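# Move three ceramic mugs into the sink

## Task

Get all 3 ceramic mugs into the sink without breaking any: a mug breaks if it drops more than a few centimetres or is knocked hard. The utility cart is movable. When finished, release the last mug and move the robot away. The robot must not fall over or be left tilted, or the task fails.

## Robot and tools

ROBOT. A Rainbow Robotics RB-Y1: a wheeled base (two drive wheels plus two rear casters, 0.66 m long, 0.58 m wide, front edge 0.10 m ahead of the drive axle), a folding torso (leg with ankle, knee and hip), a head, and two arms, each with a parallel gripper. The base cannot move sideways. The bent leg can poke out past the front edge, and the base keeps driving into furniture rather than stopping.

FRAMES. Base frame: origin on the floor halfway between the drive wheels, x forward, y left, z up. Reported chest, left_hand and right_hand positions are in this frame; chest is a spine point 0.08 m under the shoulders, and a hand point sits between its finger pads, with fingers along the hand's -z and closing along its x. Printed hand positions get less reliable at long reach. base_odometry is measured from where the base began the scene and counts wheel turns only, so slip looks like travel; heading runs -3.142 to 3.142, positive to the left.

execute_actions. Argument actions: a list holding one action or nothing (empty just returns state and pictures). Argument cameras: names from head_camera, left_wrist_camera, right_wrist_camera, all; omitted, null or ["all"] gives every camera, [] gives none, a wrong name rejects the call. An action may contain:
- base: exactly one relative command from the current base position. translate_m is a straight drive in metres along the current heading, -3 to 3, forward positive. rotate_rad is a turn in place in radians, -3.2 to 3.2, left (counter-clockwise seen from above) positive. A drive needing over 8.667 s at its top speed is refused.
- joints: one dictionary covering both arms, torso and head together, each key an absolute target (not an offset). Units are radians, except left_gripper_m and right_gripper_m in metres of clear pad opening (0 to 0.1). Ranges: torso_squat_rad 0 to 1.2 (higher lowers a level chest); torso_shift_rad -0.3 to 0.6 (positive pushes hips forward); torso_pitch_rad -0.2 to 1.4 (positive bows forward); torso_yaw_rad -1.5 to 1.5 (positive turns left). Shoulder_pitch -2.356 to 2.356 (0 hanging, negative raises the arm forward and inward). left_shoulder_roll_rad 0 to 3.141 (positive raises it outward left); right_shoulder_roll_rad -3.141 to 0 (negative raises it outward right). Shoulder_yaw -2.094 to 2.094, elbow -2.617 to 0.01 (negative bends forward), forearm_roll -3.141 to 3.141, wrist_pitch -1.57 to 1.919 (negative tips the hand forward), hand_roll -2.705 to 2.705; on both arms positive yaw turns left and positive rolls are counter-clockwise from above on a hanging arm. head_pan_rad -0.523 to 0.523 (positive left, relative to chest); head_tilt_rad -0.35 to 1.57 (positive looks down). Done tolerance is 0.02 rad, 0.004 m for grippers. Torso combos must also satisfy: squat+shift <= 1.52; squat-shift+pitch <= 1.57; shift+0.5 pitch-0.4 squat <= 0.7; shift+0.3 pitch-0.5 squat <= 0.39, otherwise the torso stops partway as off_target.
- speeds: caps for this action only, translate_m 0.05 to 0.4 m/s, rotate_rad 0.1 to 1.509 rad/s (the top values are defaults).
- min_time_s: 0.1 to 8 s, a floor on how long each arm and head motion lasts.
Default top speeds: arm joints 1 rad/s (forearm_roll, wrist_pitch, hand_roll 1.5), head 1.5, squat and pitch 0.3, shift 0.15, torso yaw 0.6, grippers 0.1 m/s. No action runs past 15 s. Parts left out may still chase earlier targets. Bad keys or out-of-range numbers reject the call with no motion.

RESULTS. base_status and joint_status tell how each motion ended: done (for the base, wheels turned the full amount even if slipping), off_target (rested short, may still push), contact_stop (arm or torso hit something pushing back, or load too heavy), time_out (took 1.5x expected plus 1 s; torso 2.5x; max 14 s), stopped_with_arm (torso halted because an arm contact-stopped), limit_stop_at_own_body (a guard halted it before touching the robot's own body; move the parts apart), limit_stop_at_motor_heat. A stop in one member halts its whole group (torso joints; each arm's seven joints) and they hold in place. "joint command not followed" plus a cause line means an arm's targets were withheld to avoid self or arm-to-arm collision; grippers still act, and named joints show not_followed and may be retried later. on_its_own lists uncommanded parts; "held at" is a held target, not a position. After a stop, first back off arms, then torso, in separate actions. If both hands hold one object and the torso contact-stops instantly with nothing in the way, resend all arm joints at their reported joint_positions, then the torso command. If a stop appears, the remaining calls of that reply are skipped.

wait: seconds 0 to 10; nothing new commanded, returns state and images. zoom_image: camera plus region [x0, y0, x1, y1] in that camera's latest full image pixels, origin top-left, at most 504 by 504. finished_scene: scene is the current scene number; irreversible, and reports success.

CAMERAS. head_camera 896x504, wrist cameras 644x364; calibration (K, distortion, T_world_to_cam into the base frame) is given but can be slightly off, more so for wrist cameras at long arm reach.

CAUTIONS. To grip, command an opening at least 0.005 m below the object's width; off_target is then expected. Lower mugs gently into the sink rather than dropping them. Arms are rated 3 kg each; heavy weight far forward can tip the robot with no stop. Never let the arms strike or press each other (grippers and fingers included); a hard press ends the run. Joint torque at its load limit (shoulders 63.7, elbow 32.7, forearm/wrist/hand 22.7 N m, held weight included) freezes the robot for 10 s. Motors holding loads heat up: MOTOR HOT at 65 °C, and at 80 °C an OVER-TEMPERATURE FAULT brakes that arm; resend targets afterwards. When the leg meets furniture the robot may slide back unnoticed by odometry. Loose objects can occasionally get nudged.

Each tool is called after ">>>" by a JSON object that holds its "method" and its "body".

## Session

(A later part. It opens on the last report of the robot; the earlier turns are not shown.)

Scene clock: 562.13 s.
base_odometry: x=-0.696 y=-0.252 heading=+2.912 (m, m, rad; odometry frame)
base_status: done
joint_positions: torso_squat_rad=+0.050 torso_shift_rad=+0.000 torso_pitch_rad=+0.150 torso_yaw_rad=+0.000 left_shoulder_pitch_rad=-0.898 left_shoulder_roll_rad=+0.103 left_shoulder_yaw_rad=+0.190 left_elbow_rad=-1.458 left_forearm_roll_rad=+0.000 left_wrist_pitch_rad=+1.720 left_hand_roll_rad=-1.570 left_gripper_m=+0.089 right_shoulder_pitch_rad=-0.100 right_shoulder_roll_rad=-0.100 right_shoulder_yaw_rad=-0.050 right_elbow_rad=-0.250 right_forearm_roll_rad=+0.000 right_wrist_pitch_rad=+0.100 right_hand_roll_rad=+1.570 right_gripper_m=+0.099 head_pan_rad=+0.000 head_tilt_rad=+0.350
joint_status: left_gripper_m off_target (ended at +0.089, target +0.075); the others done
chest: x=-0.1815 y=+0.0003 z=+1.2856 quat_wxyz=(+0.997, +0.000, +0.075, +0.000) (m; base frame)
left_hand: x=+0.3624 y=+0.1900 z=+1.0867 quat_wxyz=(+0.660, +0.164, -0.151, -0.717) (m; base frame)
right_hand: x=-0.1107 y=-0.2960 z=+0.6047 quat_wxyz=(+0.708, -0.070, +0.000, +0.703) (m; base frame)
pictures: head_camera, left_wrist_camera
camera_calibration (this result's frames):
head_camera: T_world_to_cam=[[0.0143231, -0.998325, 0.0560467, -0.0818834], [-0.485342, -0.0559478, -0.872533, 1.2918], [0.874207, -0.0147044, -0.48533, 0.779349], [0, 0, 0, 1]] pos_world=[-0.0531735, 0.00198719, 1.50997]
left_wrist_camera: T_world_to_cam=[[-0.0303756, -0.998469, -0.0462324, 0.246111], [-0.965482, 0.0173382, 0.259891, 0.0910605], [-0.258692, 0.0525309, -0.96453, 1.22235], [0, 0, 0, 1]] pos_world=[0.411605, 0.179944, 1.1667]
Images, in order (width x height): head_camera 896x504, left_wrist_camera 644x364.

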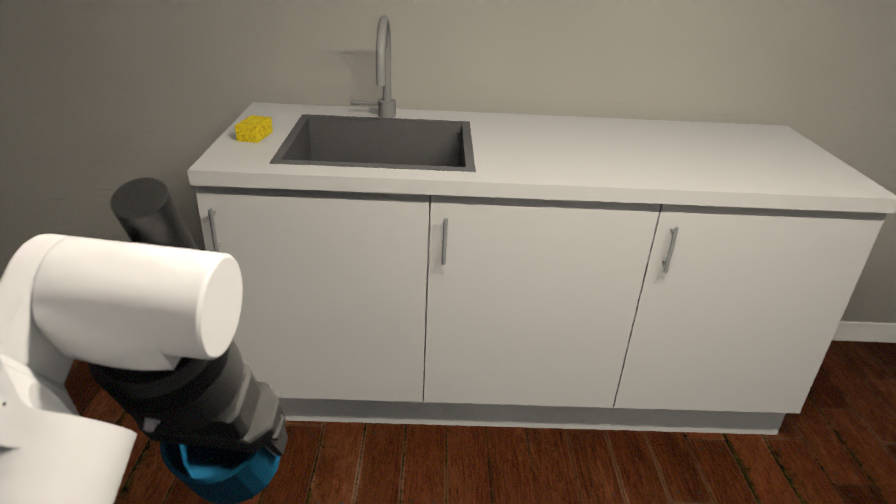

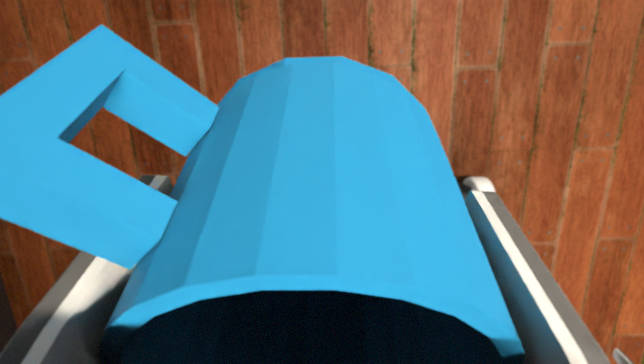

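>>> {"method": "execute_actions", "body": {"actions": [{"base":{"translate_m":1.2},"joints":{"head_tilt_rad":0.75,"head_pan_rad":0.0,"left_gripper_m":0.075}}], "cameras": ["head_camera","left_wrist_camera"]}}

Scene clock: 589.93 s.
base_odometry: x=-1.865 y=+0.021 heading=+2.912 (m, m, rad; odometry frame)
base_status: done
joint_positions: torso_squat_rad=+0.050 torso_shift_rad=+0.000 torso_pitch_rad=+0.150 torso_yaw_rad=+0.000 left_shoulder_pitch_rad=-0.898 left_shoulder_roll_rad=+0.103 left_shoulder_yaw_rad=+0.190 left_elbow_rad=-1.458 left_forearm_roll_rad=+0.000 left_wrist_pitch_rad=+1.720 left_hand_roll_rad=-1.570 left_gripper_m=+0.089 right_shoulder_pitch_rad=-0.100 right_shoulder_roll_rad=-0.100 right_shoulder_yaw_rad=-0.050 right_elbow_rad=-0.250 right_forearm_roll_rad=+0.000 right_wrist_pitch_rad=+0.100 right_hand_roll_rad=+1.570 right_gripper_m=+0.099 head_pan_rad=+0.000 head_tilt_rad=+0.750
joint_status: left_gripper_m off_target (ended at +0.089, target +0.075); the others done
chest: x=-0.1815 y=+0.0003 z=+1.2856 quat_wxyz=(+0.997, +0.000, +0.075, +0.000) (m; base frame)
left_hand: x=+0.3625 y=+0.1900 z=+1.0866 quat_wxyz=(+0.660, +0.164, -0.151, -0.717) (m; base frame)
right_hand: x=-0.1108 y=-0.2960 z=+0.6047 quat_wxyz=(+0.708, -0.070, +0.001, +0.703) (m; base frame)
pictures: head_camera, left_wrist_camera
camera_calibration (this result's frames):
head_camera: T_world_to_cam=[[0.0353505, -0.998334, 0.0456099, -0.0637082], [-0.786864, -0.0559404, -0.614586, 0.870935], [0.616113, -0.0141629, -0.78753, 1.19303], [0, 0, 0, 1]] pos_world=[-0.0474785, 0.00201511, 1.47771]
left_wrist_camera: T_world_to_cam=[[-0.0303566, -0.998469, -0.0462373, 0.246124], [-0.965422, 0.0173064, 0.260115, 0.0908675], [-0.258917, 0.0525347, -0.96447, 1.22225], [0, 0, 0, 1]] pos_world=[0.411657, 0.179964, 1.16656]
Images, in order (width x height): head_camera 896x504, left_wrist_camera 644x364.

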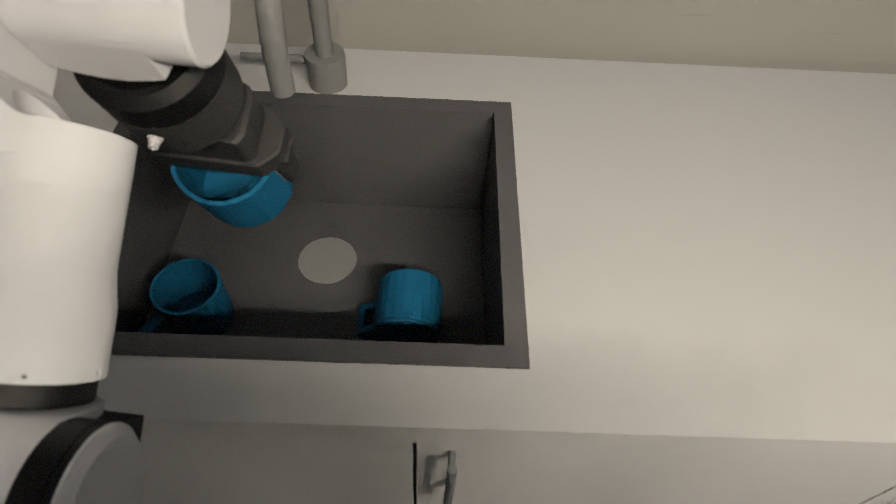

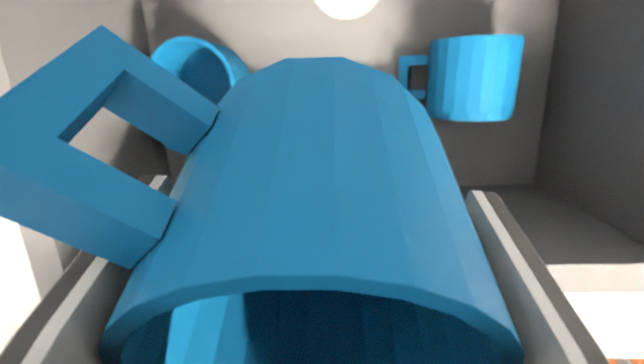

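>>> {"method": "execute_actions", "body": {"actions": [{"joints":{"torso_pitch_rad":0.6,"head_tilt_rad":0.55,"left_gripper_m":0.075}}], "cameras": ["head_camera","left_wrist_camera"]}}

Scene clock: 605.63 s.
base_odometry: x=-1.865 y=+0.021 heading=+2.912 (m, m, rad; odometry frame)
base_status: not commanded
joint_positions: torso_squat_rad=+0.050 torso_shift_rad=+0.000 torso_pitch_rad=+0.600 torso_yaw_rad=+0.000 left_shoulder_pitch_rad=-0.898 left_shoulder_roll_rad=+0.103 left_shoulder_yaw_rad=+0.190 left_elbow_rad=-1.458 left_forearm_roll_rad=+0.000 left_wrist_pitch_rad=+1.720 left_hand_roll_rad=-1.570 left_gripper_m=+0.089 right_shoulder_pitch_rad=-0.100 right_shoulder_roll_rad=-0.100 right_shoulder_yaw_rad=-0.050 right_elbow_rad=-0.250 right_forearm_roll_rad=+0.000 right_wrist_pitch_rad=+0.100 right_hand_roll_rad=+1.570 right_gripper_m=+0.099 head_pan_rad=+0.000 head_tilt_rad=+0.550
joint_status: left_gripper_m off_target (ended at +0.089, target +0.075); the others done
chest: x=-0.0530 y=+0.0003 z=+1.2350 quat_wxyz=(+0.955, +0.000, +0.296, +0.000) (m; base frame)
left_hand: x=+0.3503 y=+0.1899 z=+0.8193 quat_wxyz=(+0.677, +0.000, +0.000, -0.736) (m; base frame)
right_hand: x=-0.2856 y=-0.2960 z=+0.5912 quat_wxyz=(+0.690, +0.089, +0.158, +0.701) (m; base frame)
pictures: head_camera, left_wrist_camera
camera_calibration (this result's frames):
head_camera: T_world_to_cam=[[0.0453642, -0.998336, 0.0355981, -0.0537744], [-0.914446, -0.0558451, -0.400835, 0.691082], [0.402156, -0.014369, -0.915458, 1.1864], [0, 0, 0, 1]] pos_world=[0.157279, 0.00195598, 1.36502]
left_wrist_camera: T_world_to_cam=[[-0.0476432, -0.998461, -0.0283888, 0.224704], [-0.756236, 0.0174883, 0.654065, -0.247412], [-0.652562, 0.0526304, -0.755905, 0.928281], [0, 0, 0, 1]] pos_world=[0.429365, 0.17983, 0.869895]
Images, in order (width x height): head_camera 896x504, left_wrist_camera 644x364.

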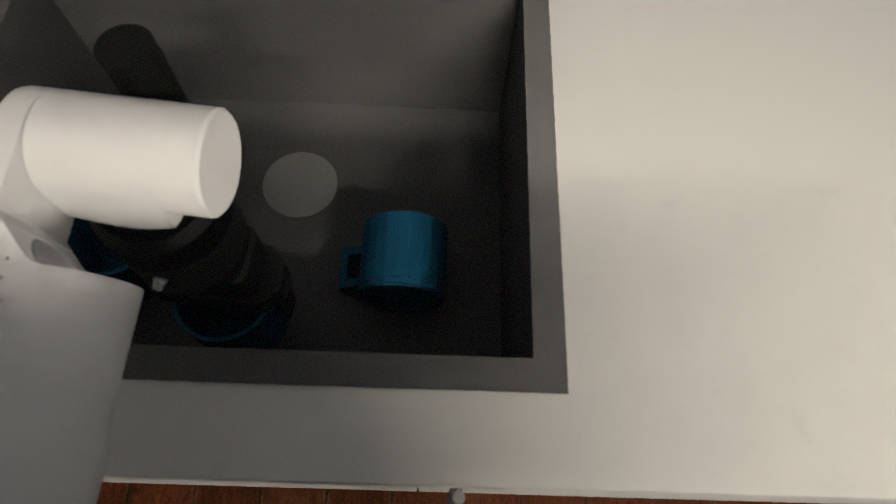

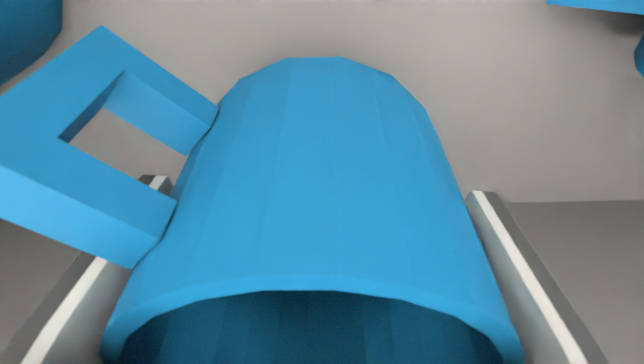

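>>> {"method": "execute_actions", "body": {"actions": [{"joints":{"left_elbow_rad":-1.292,"left_wrist_pitch_rad":1.554,"left_gripper_m":0.075},"min_time_s":0.8}], "cameras": ["left_wrist_camera"]}}

>>> {"method": "execute_actions", "body": {"actions": [{"joints":{"left_gripper_m":0.099}}], "cameras": ["head_camera","left_wrist_camera"]}}

Scene clock: 613.13 s.
base_odometry: x=-1.865 y=+0.021 heading=+2.912 (m, m, rad; odometry frame)
base_status: not commanded
joint_positions: torso_squat_rad=+0.050 torso_shift_rad=+0.000 torso_pitch_rad=+0.600 torso_yaw_rad=+0.000 left_shoulder_pitch_rad=-0.898 left_shoulder_roll_rad=+0.103 left_shoulder_yaw_rad=+0.190 left_elbow_rad=-1.292 left_forearm_roll_rad=+0.000 left_wrist_pitch_rad=+1.554 left_hand_roll_rad=-1.570 left_gripper_m=+0.089 right_shoulder_pitch_rad=-0.100 right_shoulder_roll_rad=-0.100 right_shoulder_yaw_rad=-0.050 right_elbow_rad=-0.250 right_forearm_roll_rad=+0.000 right_wrist_pitch_rad=+0.100 right_hand_roll_rad=+1.570 right_gripper_m=+0.099 head_pan_rad=+0.000 head_tilt_rad=+0.550
joint_status: left_gripper_m off_target (ended at +0.089, target +0.075); the others done
chest: x=-0.0530 y=+0.0003 z=+1.2350 quat_wxyz=(+0.955, +0.000, +0.296, +0.000) (m; base frame)
left_hand: x=+0.3481 y=+0.1901 z=+0.7767 quat_wxyz=(+0.677, +0.000, +0.000, -0.736) (m; base frame)
right_hand: x=-0.2856 y=-0.2960 z=+0.5912 quat_wxyz=(+0.690, +0.089, +0.158, +0.701) (m; base frame)
pictures: left_wrist_camera
camera_calibration (this result's frames):
left_wrist_camera: T_world_to_cam=[[-0.0476583, -0.998461, -0.0283753, 0.223546], [-0.756471, 0.0175276, 0.653792, -0.220945], [-0.652288, 0.0526237, -0.756142, 0.894735], [0, 0, 0, 1]] pos_world=[0.427141, 0.179991, 0.827342]
Images, in order (width x height): left_wrist_camera 644x364.

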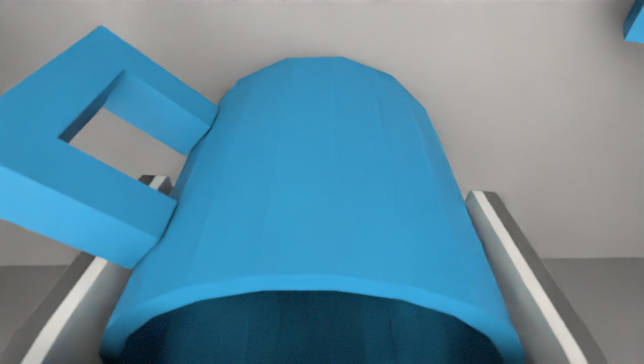

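Scene clock: 613.87 s.
base_odometry: x=-1.865 y=+0.021 heading=+2.912 (m, m, rad; odometry frame)
base_status: not commanded
joint_positions: torso_squat_rad=+0.050 torso_shift_rad=+0.000 torso_pitch_rad=+0.600 torso_yaw_rad=+0.000 left_shoulder_pitch_rad=-0.898 left_shoulder_roll_rad=+0.103 left_shoulder_yaw_rad=+0.190 left_elbow_rad=-1.292 left_forearm_roll_rad=+0.000 left_wrist_pitch_rad=+1.554 left_hand_roll_rad=-1.570 left_gripper_m=+0.099 right_shoulder_pitch_rad=-0.100 right_shoulder_roll_rad=-0.100 right_shoulder_yaw_rad=-0.050 right_elbow_rad=-0.250 right_forearm_roll_rad=+0.000 right_wrist_pitch_rad=+0.100 right_hand_roll_rad=+1.570 right_gripper_m=+0.099 head_pan_rad=+0.000 head_tilt_rad=+0.550
joint_status: all done
chest: x=-0.0530 y=+0.0003 z=+1.2350 quat_wxyz=(+0.955, +0.000, +0.296, +0.000) (m; base frame)
left_hand: x=+0.3481 y=+0.1901 z=+0.7767 quat_wxyz=(+0.677, +0.000, +0.000, -0.736) (m; base frame)
right_hand: x=-0.2856 y=-0.2960 z=+0.5912 quat_wxyz=(+0.690, +0.089, +0.158, +0.701) (m; base frame)
pictures: head_camera, left_wrist_camera
camera_calibration (this result's frames):
head_camera: T_world_to_cam=[[0.0453641, -0.998336, 0.0355983, -0.0537746], [-0.914444, -0.0558451, -0.40084, 0.691086], [0.402161, -0.014369, -0.915456, 1.1864], [0, 0, 0, 1]] pos_world=[0.157276, 0.001956, 1.36503]
left_wrist_camera: T_world_to_cam=[[-0.0476554, -0.998461, -0.0283753, 0.223546], [-0.756473, 0.0175255, 0.65379, -0.220942], [-0.652287, 0.0526218, -0.756144, 0.894736], [0, 0, 0, 1]] pos_world=[0.427141, 0.179991, 0.827342]
Images, in order (width x height): head_camera 896x504, left_wrist_camera 644x364.

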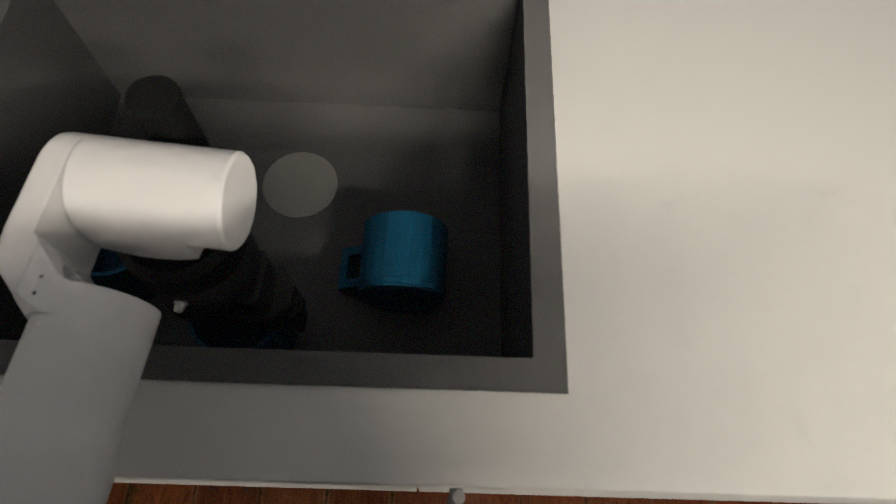

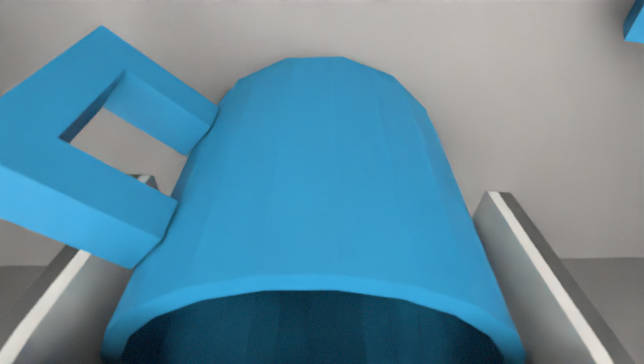

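>>> {"method": "execute_actions", "body": {"actions": [{"joints":{"left_elbow_rad":-1.6,"left_wrist_pitch_rad":1.86,"torso_pitch_rad":0.33}}], "cameras": ["head_camera"]}}

>>> {"method": "execute_actions", "body": {"actions": [{"base":{"translate_m":-0.45},"joints":{"torso_pitch_rad":0.0,"head_tilt_rad":0.7}}], "cameras": ["head_camera"]}}

Scene clock: 621.53 s.
base_odometry: x=-1.865 y=+0.021 heading=+2.912 (m, m, rad; odometry frame)
base_status: not commanded
joint_positions: torso_squat_rad=+0.050 torso_shift_rad=+0.000 torso_pitch_rad=+0.330 torso_yaw_rad=+0.000 left_shoulder_pitch_rad=-0.898 left_shoulder_roll_rad=+0.104 left_shoulder_yaw_rad=+0.190 left_elbow_rad=-1.600 left_forearm_roll_rad=+0.000 left_wrist_pitch_rad=+1.860 left_hand_roll_rad=-1.570 left_gripper_m=+0.099 right_shoulder_pitch_rad=-0.100 right_shoulder_roll_rad=-0.100 right_shoulder_yaw_rad=-0.050 right_elbow_rad=-0.250 right_forearm_roll_rad=+0.000 right_wrist_pitch_rad=+0.100 right_hand_roll_rad=+1.570 right_gripper_m=+0.099 head_pan_rad=+0.000 head_tilt_rad=+0.550
joint_status: all done
chest: x=-0.1275 y=+0.0003 z=+1.2724 quat_wxyz=(+0.986, +0.000, +0.164, +0.000) (m; base frame)
left_hand: x=+0.3594 y=+0.1902 z=+1.0137 quat_wxyz=(+0.671, +0.100, -0.092, -0.729) (m; base frame)
right_hand: x=-0.1799 y=-0.2960 z=+0.5898 quat_wxyz=(+0.705, -0.006, +0.064, +0.706) (m; base frame)
pictures: head_camera
camera_calibration (this result's frames):
head_camera: T_world_to_cam=[[0.0343443, -0.998331, 0.0464273, -0.0668907], [-0.774351, -0.0559501, -0.630278, 0.947714], [0.631824, -0.0143046, -0.77498, 1.10112], [0, 0, 0, 1]] pos_world=[0.0404485, 0.00199654, 1.45377]
Images, in order (width x height): head_camera 896x504.

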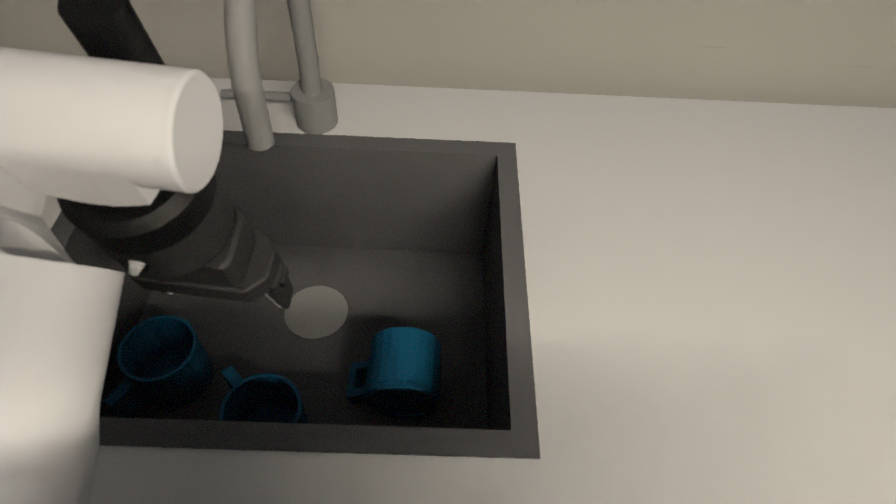

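Scene clock: 624.23 s.
base_odometry: x=-1.426 y=-0.081 heading=+2.914 (m, m, rad; odometry frame)
base_status: done
joint_positions: torso_squat_rad=+0.050 torso_shift_rad=+0.000 torso_pitch_rad=+0.000 torso_yaw_rad=+0.000 left_shoulder_pitch_rad=-0.898 left_shoulder_roll_rad=+0.104 left_shoulder_yaw_rad=+0.190 left_elbow_rad=-1.600 left_forearm_roll_rad=+0.000 left_wrist_pitch_rad=+1.860 left_hand_roll_rad=-1.570 left_gripper_m=+0.099 right_shoulder_pitch_rad=-0.100 right_shoulder_roll_rad=-0.100 right_shoulder_yaw_rad=-0.050 right_elbow_rad=-0.250 right_forearm_roll_rad=+0.000 right_wrist_pitch_rad=+0.100 right_hand_roll_rad=+1.570 right_gripper_m=+0.099 head_pan_rad=+0.000 head_tilt_rad=+0.700
joint_status: all done
chest: x=-0.2278 y=+0.0003 z=+1.2891 quat_wxyz=(+1.000, +0.000, +0.000, +0.000) (m; base frame)
left_hand: x=+0.3166 y=+0.1903 z=+1.2023 quat_wxyz=(+0.647, +0.218, -0.201, -0.703) (m; base frame)
right_hand: x=-0.0562 y=-0.2960 z=+0.6264 quat_wxyz=(+0.706, -0.122, -0.053, +0.696) (m; base frame)
pictures: head_camera
camera_calibration (this result's frames):
head_camera: T_world_to_cam=[[0.0256322, -0.99833, 0.051763, -0.072589], [-0.648872, -0.056005, -0.758833, 1.05982], [0.760465, -0.014137, -0.649225, 1.07077], [0, 0, 0, 1]] pos_world=[-0.124732, 0.00202507, 1.50316]
Images, in order (width x height): head_camera 896x504.

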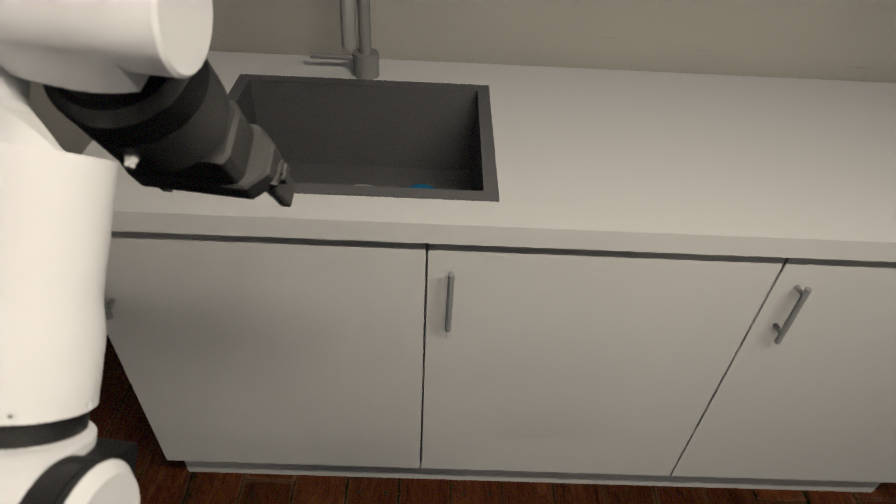

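>>> {"method": "finished_scene", "body": {"scene": 2}}

The scene is finished: the task was done.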